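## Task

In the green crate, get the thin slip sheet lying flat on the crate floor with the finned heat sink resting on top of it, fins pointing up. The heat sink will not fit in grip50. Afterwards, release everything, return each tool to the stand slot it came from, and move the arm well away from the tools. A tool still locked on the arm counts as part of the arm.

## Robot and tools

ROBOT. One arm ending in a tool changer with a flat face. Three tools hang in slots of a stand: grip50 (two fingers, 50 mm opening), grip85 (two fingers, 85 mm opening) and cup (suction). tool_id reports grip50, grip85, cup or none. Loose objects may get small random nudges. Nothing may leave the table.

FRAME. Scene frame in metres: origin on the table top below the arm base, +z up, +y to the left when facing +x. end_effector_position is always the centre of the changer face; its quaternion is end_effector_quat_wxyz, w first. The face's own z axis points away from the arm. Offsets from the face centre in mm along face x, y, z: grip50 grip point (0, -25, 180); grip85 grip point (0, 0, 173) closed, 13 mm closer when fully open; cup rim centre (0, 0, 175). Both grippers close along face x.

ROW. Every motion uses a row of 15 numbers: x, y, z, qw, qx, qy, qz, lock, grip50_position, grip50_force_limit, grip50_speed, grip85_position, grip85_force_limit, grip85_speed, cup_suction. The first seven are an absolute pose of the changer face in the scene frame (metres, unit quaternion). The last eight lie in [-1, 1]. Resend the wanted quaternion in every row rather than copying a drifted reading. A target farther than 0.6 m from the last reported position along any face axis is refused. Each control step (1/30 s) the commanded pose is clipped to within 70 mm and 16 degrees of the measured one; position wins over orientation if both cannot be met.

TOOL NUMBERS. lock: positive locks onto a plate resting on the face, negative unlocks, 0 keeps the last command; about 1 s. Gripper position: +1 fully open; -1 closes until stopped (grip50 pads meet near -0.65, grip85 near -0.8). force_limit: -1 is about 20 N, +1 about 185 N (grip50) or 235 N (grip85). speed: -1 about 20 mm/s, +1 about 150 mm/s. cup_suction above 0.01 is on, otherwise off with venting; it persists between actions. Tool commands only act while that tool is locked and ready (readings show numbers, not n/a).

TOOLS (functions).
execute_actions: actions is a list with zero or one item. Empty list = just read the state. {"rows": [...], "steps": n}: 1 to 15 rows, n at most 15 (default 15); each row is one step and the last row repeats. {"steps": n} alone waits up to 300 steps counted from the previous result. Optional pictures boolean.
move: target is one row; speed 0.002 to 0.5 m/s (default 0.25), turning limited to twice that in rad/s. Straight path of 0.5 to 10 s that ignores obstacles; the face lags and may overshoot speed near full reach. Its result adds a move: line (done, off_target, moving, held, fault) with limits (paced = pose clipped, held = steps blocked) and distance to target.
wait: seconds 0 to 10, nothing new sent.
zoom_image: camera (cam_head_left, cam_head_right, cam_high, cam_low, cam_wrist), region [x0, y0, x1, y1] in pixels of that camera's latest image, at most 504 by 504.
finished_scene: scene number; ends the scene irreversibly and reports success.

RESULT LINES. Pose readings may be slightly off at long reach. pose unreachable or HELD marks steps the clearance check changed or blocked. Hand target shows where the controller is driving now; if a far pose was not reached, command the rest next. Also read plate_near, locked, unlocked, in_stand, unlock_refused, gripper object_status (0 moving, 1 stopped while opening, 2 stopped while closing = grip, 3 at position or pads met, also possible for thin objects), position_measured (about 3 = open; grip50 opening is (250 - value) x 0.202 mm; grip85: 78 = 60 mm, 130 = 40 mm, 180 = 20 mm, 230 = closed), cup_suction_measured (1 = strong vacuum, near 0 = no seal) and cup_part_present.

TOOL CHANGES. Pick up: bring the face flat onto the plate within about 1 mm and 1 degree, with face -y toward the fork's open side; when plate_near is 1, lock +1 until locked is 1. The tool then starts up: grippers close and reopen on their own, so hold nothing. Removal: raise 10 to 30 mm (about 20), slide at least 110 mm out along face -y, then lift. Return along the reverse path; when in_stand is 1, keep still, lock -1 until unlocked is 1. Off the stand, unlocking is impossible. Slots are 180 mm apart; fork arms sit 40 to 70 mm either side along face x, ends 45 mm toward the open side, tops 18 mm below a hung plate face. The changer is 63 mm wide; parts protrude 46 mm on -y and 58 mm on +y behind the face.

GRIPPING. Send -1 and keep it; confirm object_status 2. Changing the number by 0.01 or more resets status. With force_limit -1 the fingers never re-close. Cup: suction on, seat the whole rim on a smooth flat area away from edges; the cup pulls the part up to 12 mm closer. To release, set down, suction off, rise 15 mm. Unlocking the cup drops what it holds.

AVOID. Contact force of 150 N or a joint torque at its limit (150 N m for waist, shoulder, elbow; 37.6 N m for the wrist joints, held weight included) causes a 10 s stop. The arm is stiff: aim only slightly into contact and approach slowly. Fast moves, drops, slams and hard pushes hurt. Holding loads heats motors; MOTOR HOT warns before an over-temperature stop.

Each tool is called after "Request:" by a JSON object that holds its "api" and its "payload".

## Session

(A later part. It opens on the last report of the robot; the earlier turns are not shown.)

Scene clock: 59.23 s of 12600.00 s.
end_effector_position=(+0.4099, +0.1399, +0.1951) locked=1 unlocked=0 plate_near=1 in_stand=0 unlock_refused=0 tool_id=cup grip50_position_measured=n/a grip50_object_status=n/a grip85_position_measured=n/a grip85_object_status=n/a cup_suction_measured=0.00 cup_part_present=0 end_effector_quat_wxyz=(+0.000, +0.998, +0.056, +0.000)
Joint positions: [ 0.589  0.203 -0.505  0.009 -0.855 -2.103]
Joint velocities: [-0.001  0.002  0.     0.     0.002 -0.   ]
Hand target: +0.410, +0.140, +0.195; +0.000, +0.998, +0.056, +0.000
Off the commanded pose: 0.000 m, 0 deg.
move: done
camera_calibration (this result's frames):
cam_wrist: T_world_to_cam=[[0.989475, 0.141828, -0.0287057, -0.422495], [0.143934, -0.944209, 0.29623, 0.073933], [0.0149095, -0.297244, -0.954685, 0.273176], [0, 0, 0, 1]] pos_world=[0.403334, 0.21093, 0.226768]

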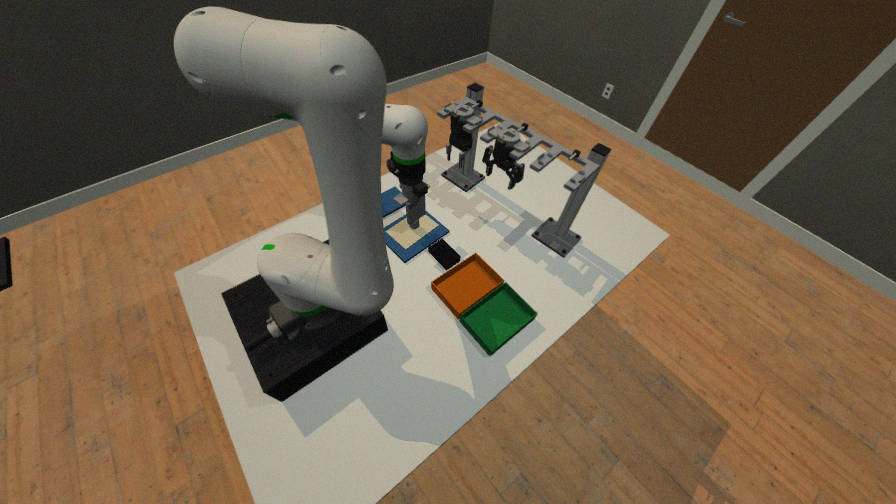

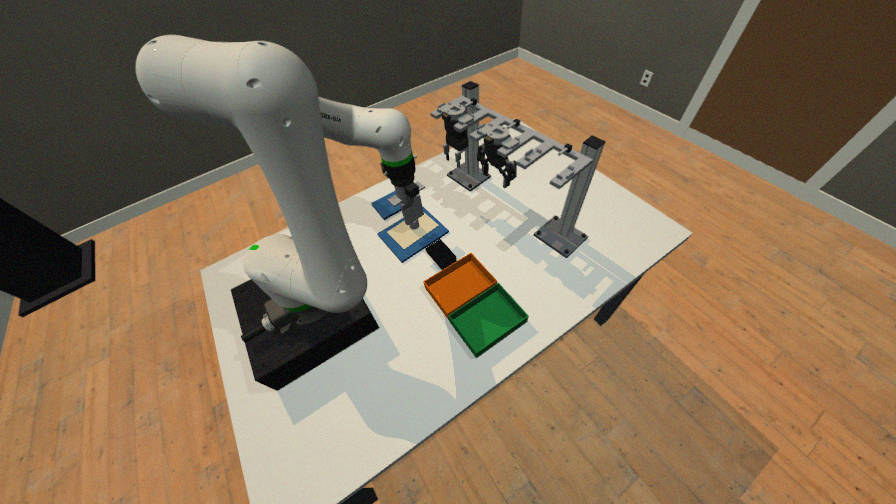

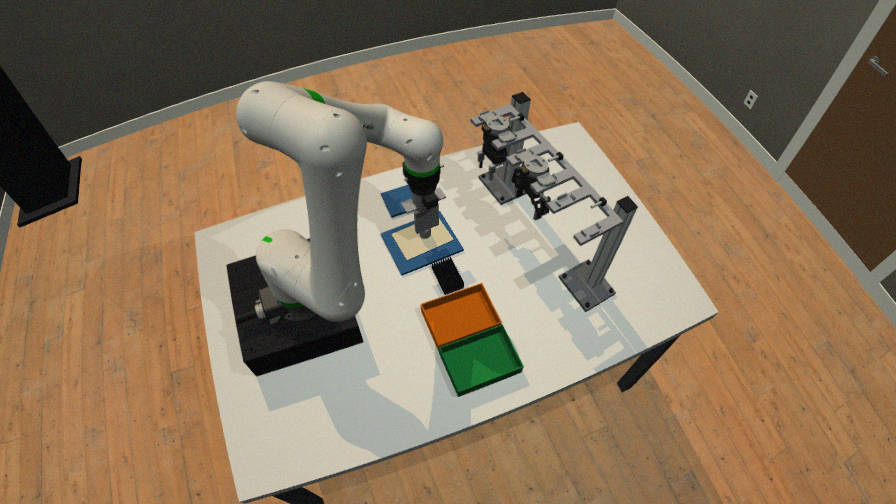

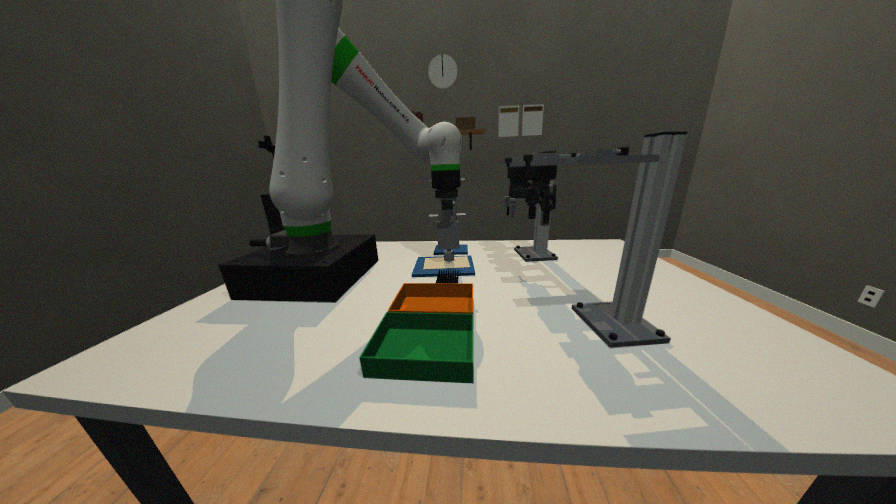

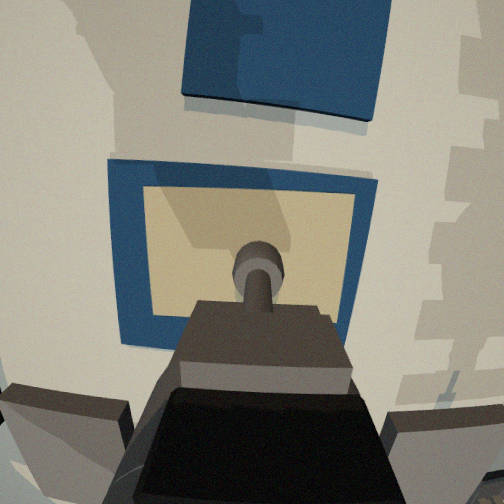

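Request:
{"api": "move", "payload": {"target": [0.4025,0.142,0.185,0,0.9984,0.056,0,0,1,0,0,1,0,0,1], "speed": 0.02}}

Request:
{"api": "execute_actions", "payload": {"actions": [{"steps":15}], "pictures": false}}

Request:
{"api": "move", "payload": {"target": [0.4025,0.142,0.26,0,0.9984,0.056,0,0,1,0,0,1,0,0,1], "speed": 0.12}}

Request:
{"api": "move", "payload": {"target": [0.403,-0.304,0.26,0,1,-0.004,0,0,1,0,0,1,0,0,1]}}

Request:
{"api": "move", "payload": {"target": [0.403,-0.304,0.215,0,1,-0.004,0,0,1,0,0,1,0,0,1], "speed": 0.08}}

Scene clock: 62.57 s of 12600.00 s.
end_effector_position=(+0.4025, +0.1420, +0.1850) locked=1 unlocked=0 plate_near=1 in_stand=0 unlock_refused=0 tool_id=cup grip50_position_measured=n/a grip50_object_status=n/a grip85_position_measured=n/a grip85_object_status=n/a cup_suction_measured=0.81 cup_part_present=1 end_effector_quat_wxyz=(-0.000, +0.998, +0.056, -0.000)
Joint positions: [ 0.604  0.208 -0.53   0.008 -0.825 -2.118]
Joint velocities: [ 0.001 -0.    -0.001  0.     0.002 -0.001]
Hand target: +0.402, +0.142, +0.185; +0.000, +0.998, +0.056, +0.000
Off the commanded pose: 0.000 m, 0 deg.
move: done
camera_calibration (this result's frames):
cam_wrist: T_world_to_cam=[[0.989486, 0.141711, -0.0289127, -0.415658], [0.143887, -0.944286, 0.296008, 0.0800146], [0.0146457, -0.297056, -0.954748, 0.26439], [0, 0, 0, 1]] pos_world=[0.395902, 0.212998, 0.216723]

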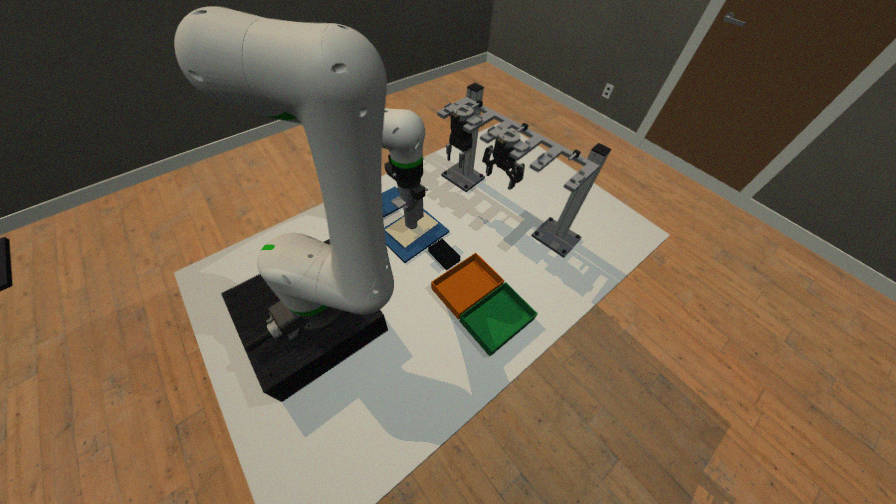

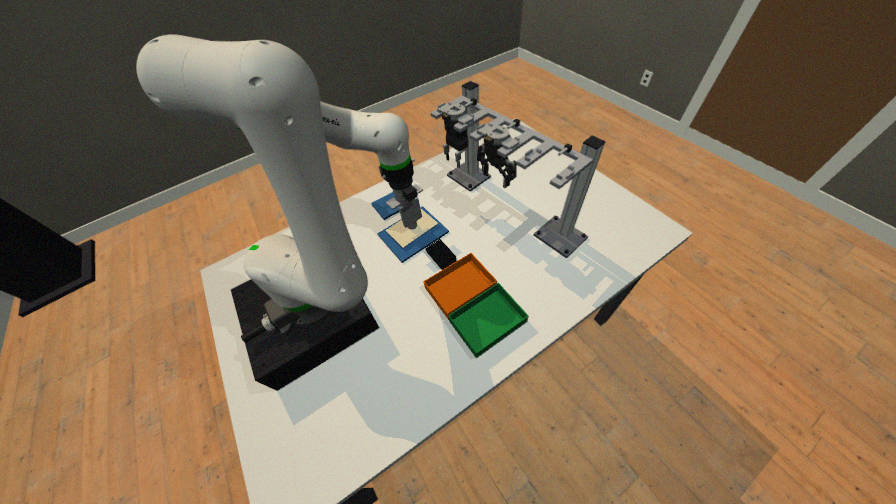

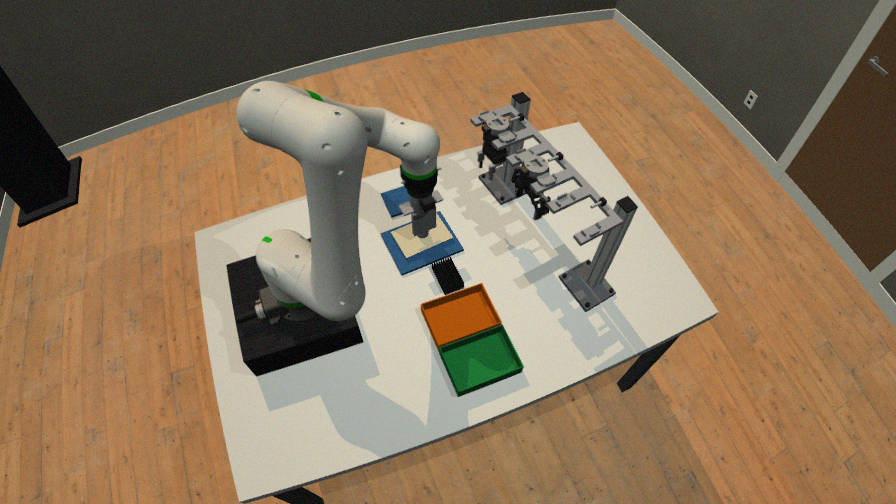

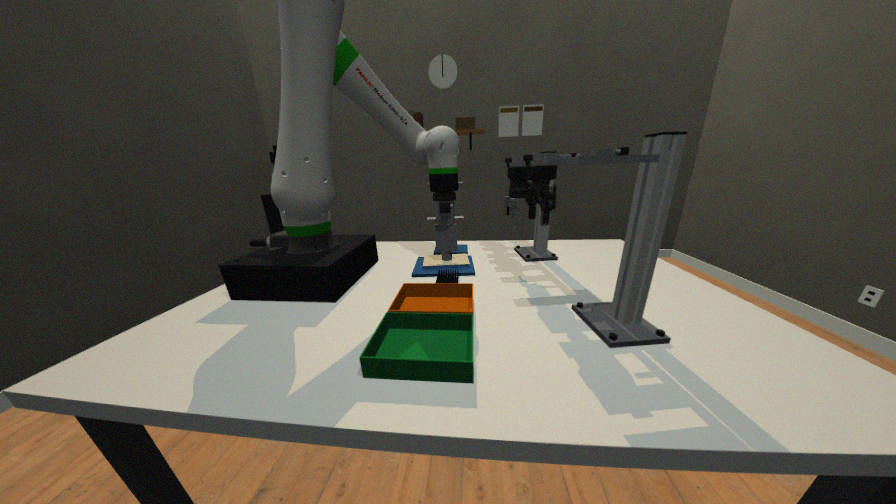

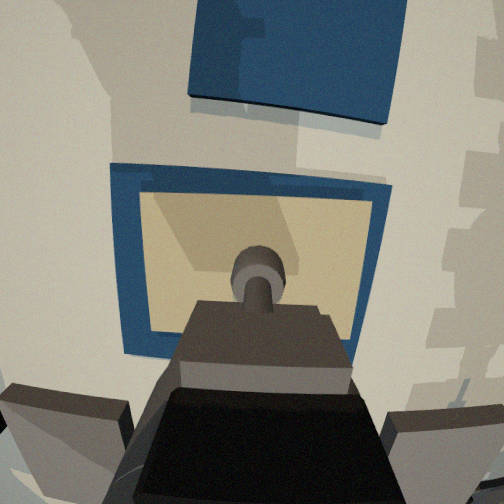

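Scene clock: 63.07 s of 12600.00 s.
end_effector_position=(+0.4025, +0.1420, +0.1850) locked=1 unlocked=0 plate_near=1 in_stand=0 unlock_refused=0 tool_id=cup grip50_position_measured=n/a grip50_object_status=n/a grip85_position_measured=n/a grip85_object_status=n/a cup_suction_measured=0.89 cup_part_present=1 end_effector_quat_wxyz=(+0.000, +0.998, +0.056, +0.000)
Joint positions: [ 0.604  0.208 -0.53   0.009 -0.825 -2.118]
Joint velocities: [ 0.     0.     0.001  0.    -0.     0.   ]
Hand target: +0.402, +0.142, +0.185; +0.000, +0.998, +0.056, +0.000
Off the commanded pose: 0.000 m, 0 deg.
Steps of this call (steps 1 to 15: nothing new was sent). Readings (end_effector_position | what the end effector reports):
1: (+0.4024, +0.1420, +0.1850) | locked=1 unlocked=0 plate_near=1 in_stand=0 unlock_refused=0 tool_id=cup grip50_position_measured=n/a grip50_object_status=n/a grip85_position_measured=n/a grip85_object_status=n/a cup_suction_measured=0.84 cup_part_present=1
2: (+0.4024, +0.1420, +0.1850) | locked=1 unlocked=0 plate_near=1 in_stand=0 unlock_refused=0 tool_id=cup grip50_position_measured=n/a grip50_object_status=n/a grip85_position_measured=n/a grip85_object_status=n/a cup_suction_measured=0.85 cup_part_present=1
4: (+0.4024, +0.1420, +0.1850) | locked=1 unlocked=0 plate_near=1 in_stand=0 unlock_refused=0 tool_id=cup grip50_position_measured=n/a grip50_object_status=n/a grip85_position_measured=n/a grip85_object_status=n/a cup_suction_measured=0.88 cup_part_present=1
8: (+0.4024, +0.1420, +0.1850) | locked=1 unlocked=0 plate_near=1 in_stand=0 unlock_refused=0 tool_id=cup grip50_position_measured=n/a grip50_object_status=n/a grip85_position_measured=n/a grip85_object_status=n/a cup_suction_measured=0.89 cup_part_present=1
15: the state above

Scene clock: 64.07 s of 12600.00 s.
end_effector_position=(+0.4027, +0.1423, +0.2599) locked=1 unlocked=0 plate_near=1 in_stand=0 unlock_refused=0 tool_id=cup grip50_position_measured=n/a grip50_object_status=n/a grip85_position_measured=n/a grip85_object_status=n/a cup_suction_measured=0.89 cup_part_present=1 end_effector_quat_wxyz=(-0.000, +0.998, +0.056, -0.000)
Joint positions: [ 0.605  0.083 -0.458  0.007 -1.021 -2.116]
Joint velocities: [-0.    -0.001  0.001  0.001 -0.001  0.   ]
Hand target: +0.403, +0.142, +0.260; -0.000, +0.998, +0.056, -0.000
Off the commanded pose: 0.000 m, 0 deg.
move: done
camera_calibration (this result's frames):
cam_wrist: T_world_to_cam=[[0.989375, 0.142452, -0.0290589, -0.413787], [0.14464, -0.944232, 0.295812, 0.0578216], [0.0147006, -0.296872, -0.954804, 0.335866], [0, 0, 0, 1]] pos_world=[0.39609, 0.213251, 0.291557]

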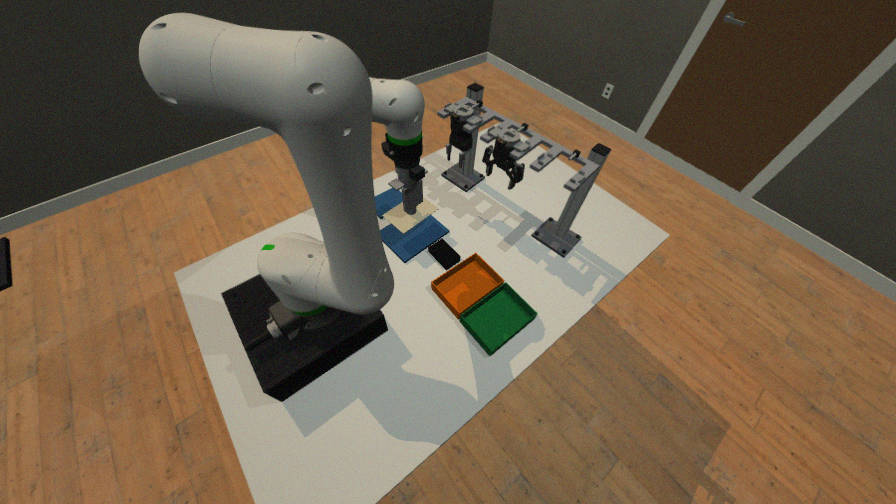

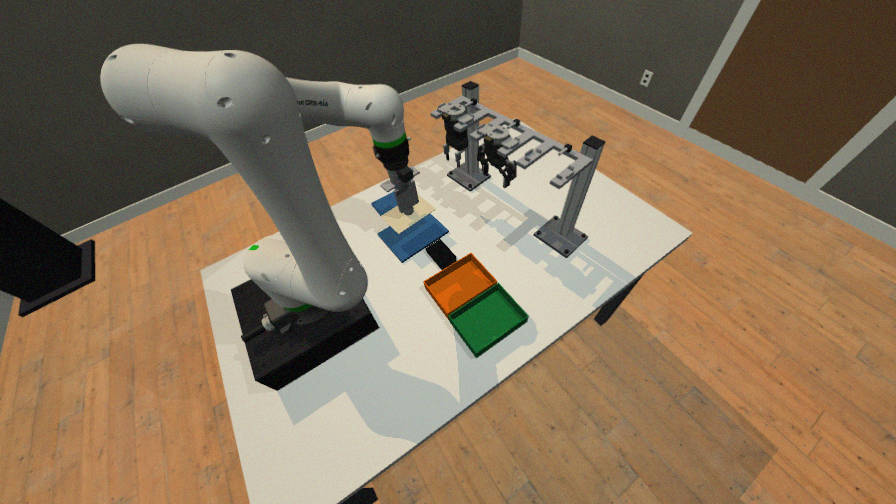

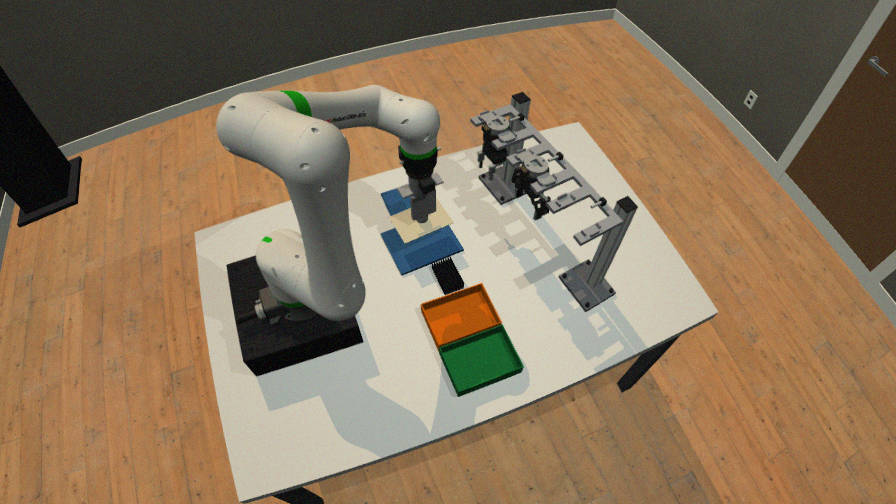

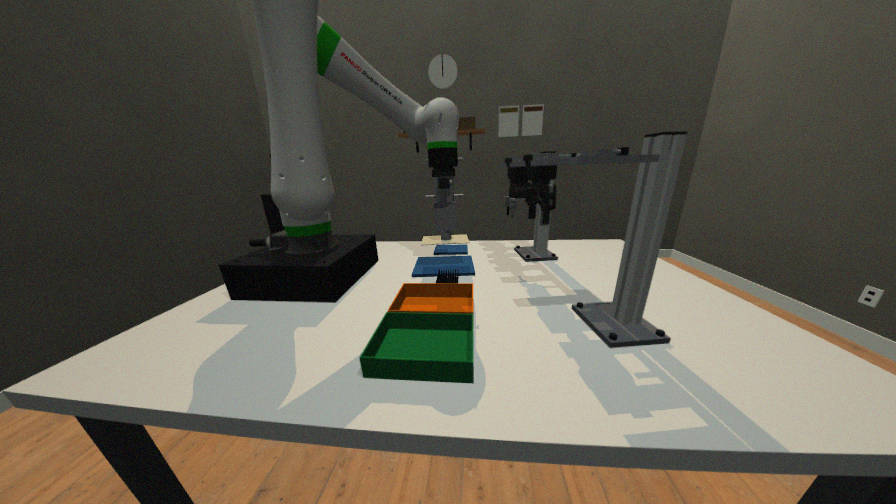

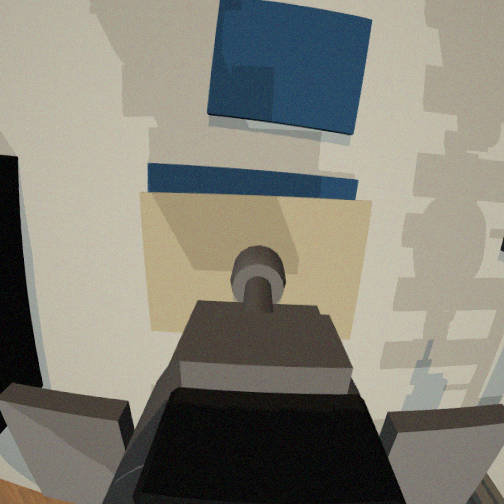

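Scene clock: 66.33 s of 12600.00 s.
end_effector_position=(+0.4021, -0.3033, +0.2598) locked=1 unlocked=0 plate_near=1 in_stand=0 unlock_refused=0 tool_id=cup grip50_position_measured=n/a grip50_object_status=n/a grip85_position_measured=n/a grip85_object_status=n/a cup_suction_measured=0.89 cup_part_present=1 end_effector_quat_wxyz=(-0.002, +1.000, -0.004, +0.001)
Joint positions: [-0.439  0.264 -0.238 -0.009 -1.058 -1.185]
Joint velocities: [-0.001  0.002  0.     0.002 -0.     0.   ]
Hand target: +0.402, -0.303, +0.260; -0.002, +1.000, -0.004, +0.001
Off the commanded pose: 0.001 m, 0 deg.
move: done
camera_calibration (this result's frames):
cam_wrist: T_world_to_cam=[[0.999392, 0.0226326, -0.0265073, -0.390769], [0.0294149, -0.95564, 0.293066, -0.319204], [-0.0186986, -0.293667, -0.955725, 0.218179], [0, 0, 0, 1]] pos_world=[0.404001, -0.232128, 0.291708]

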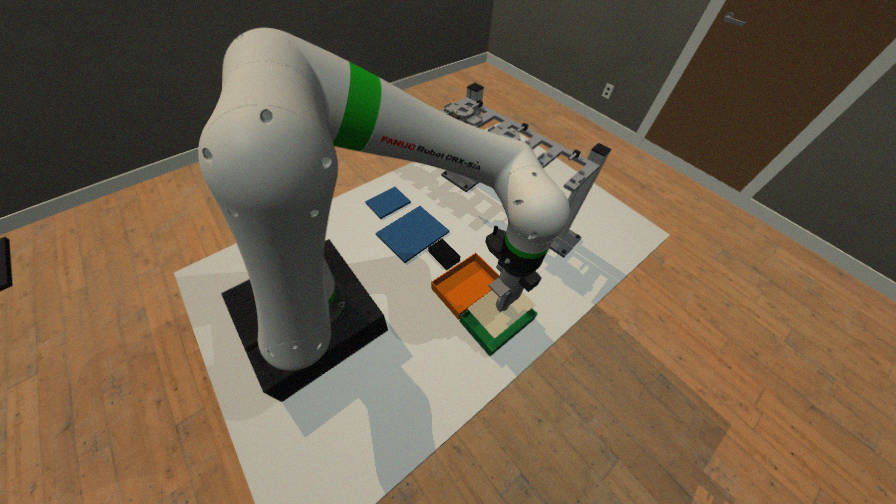

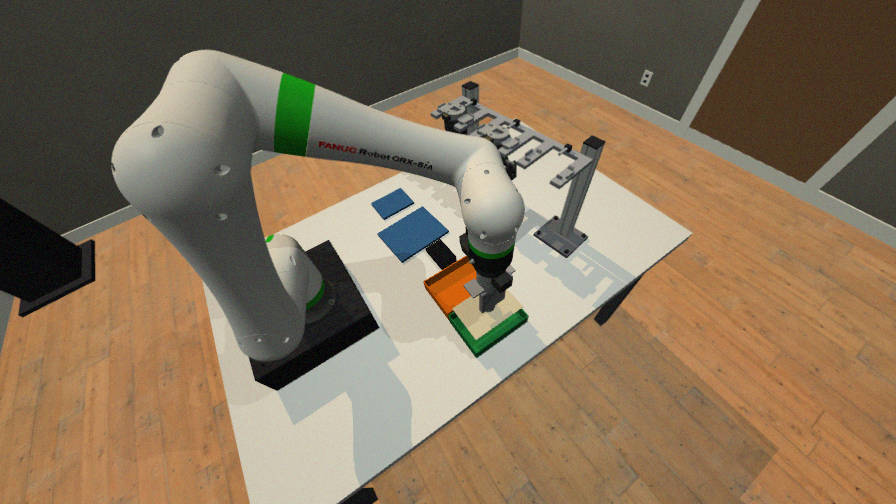

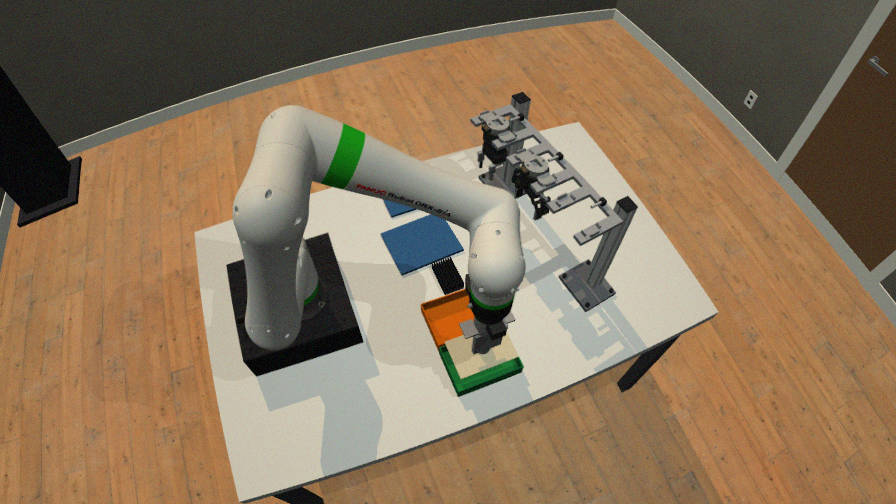

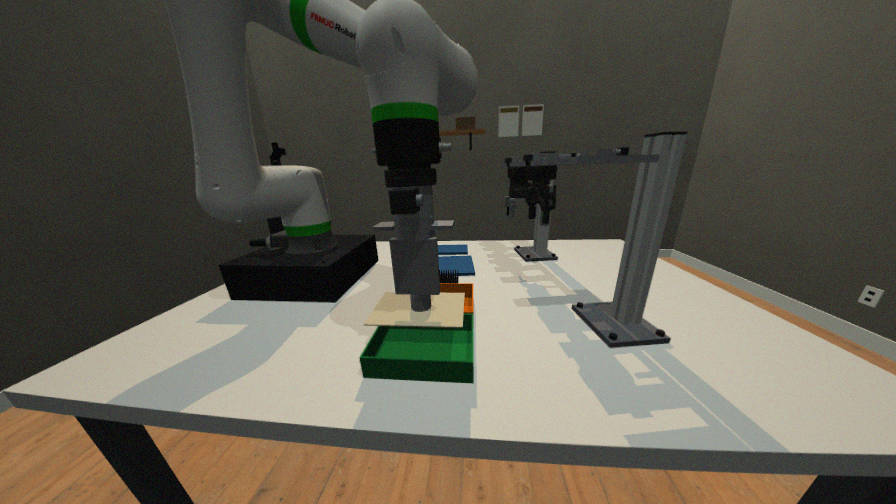

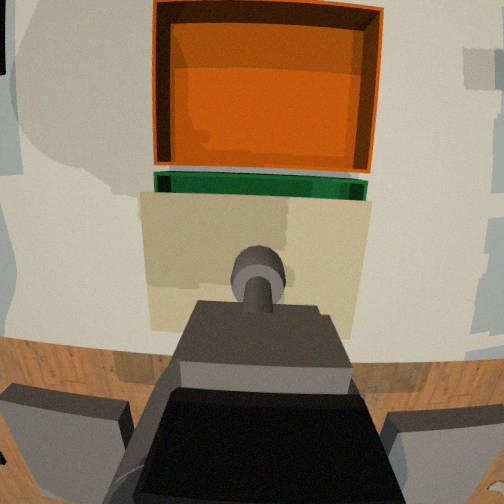

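Scene clock: 67.23 s of 12600.00 s.
end_effector_position=(+0.4028, -0.3040, +0.2151) locked=1 unlocked=0 plate_near=1 in_stand=0 unlock_refused=0 tool_id=cup grip50_position_measured=n/a grip50_object_status=n/a grip85_position_measured=n/a grip85_object_status=n/a cup_suction_measured=0.89 cup_part_present=1 end_effector_quat_wxyz=(+0.000, +1.000, -0.004, -0.000)
Joint positions: [-0.438  0.327 -0.279 -0.005 -0.955 -1.188]
Joint velocities: [-0.     0.001 -0.    -0.     0.001 -0.003]
Hand target: +0.403, -0.304, +0.215; +0.000, +1.000, -0.004, -0.000
Off the commanded pose: 0.000 m, 0 deg.
move: done
camera_calibration (this result's frames):
cam_wrist: T_world_to_cam=[[0.999338, 0.0221586, -0.0288713, -0.392264], [0.0297267, -0.954645, 0.29626, -0.307268], [-0.0209971, -0.296922, -0.954671, 0.174971], [0, 0, 0, 1]] pos_world=[0.404812, -0.232687, 0.246745]

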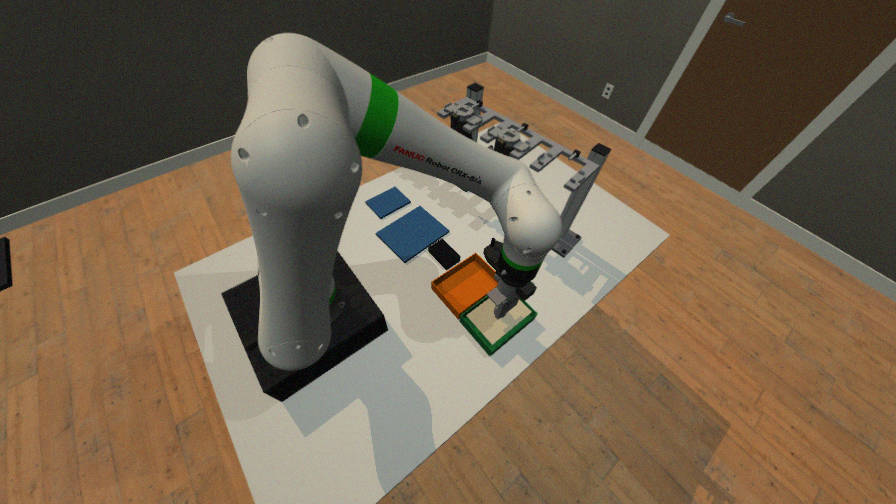

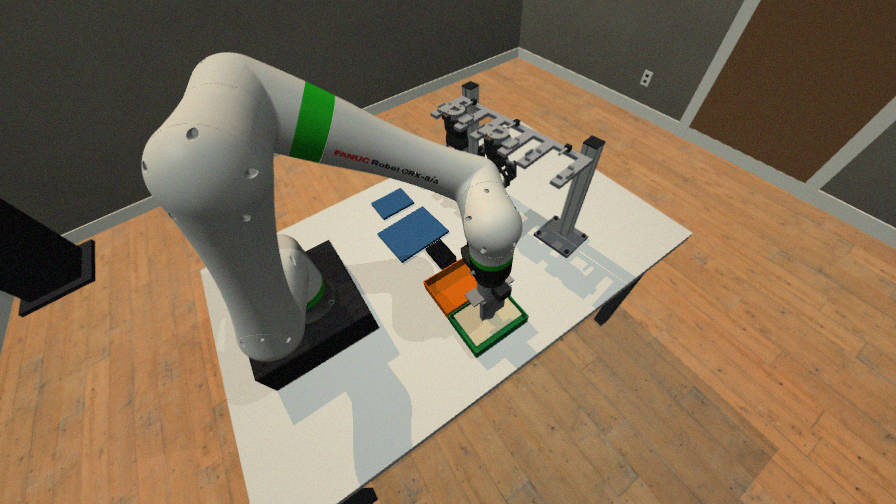

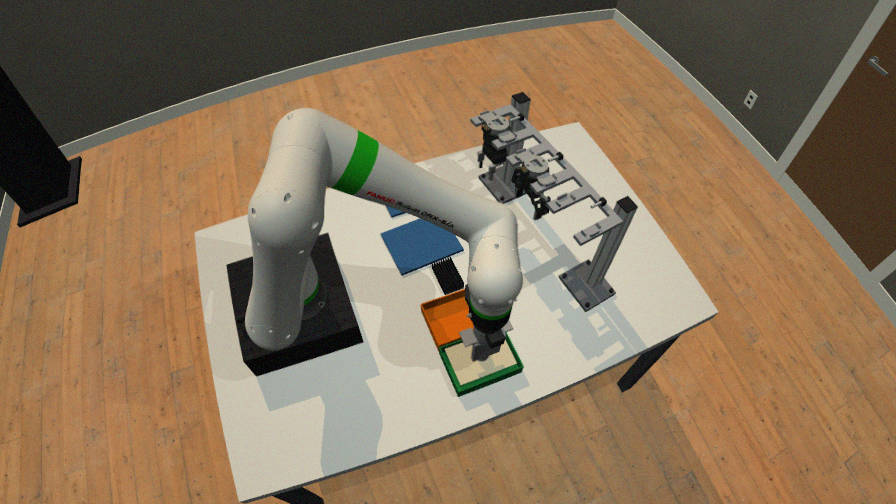

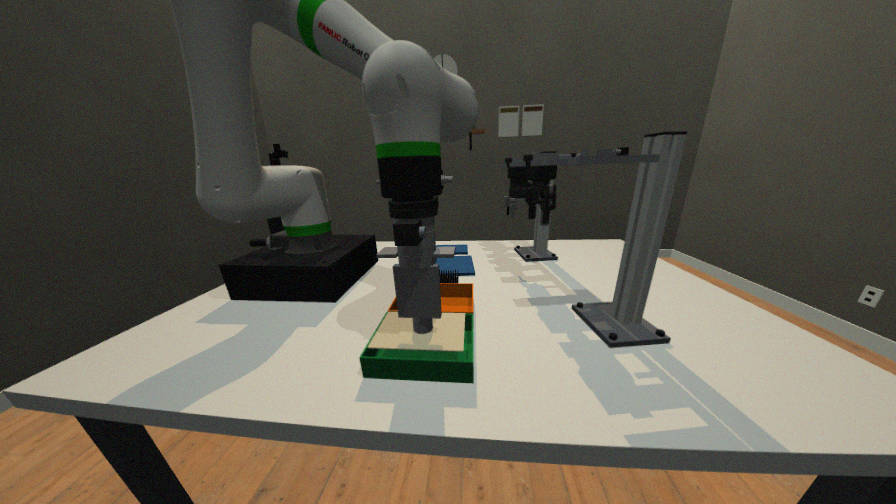

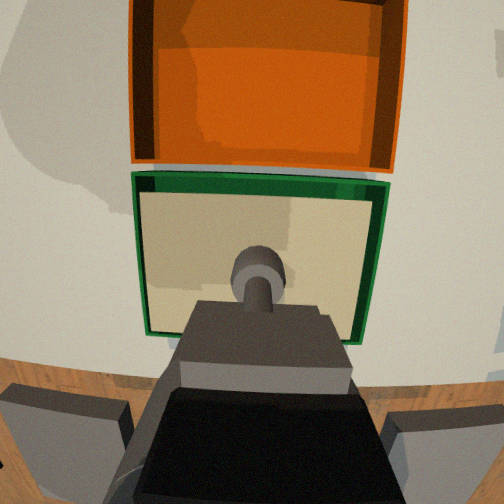

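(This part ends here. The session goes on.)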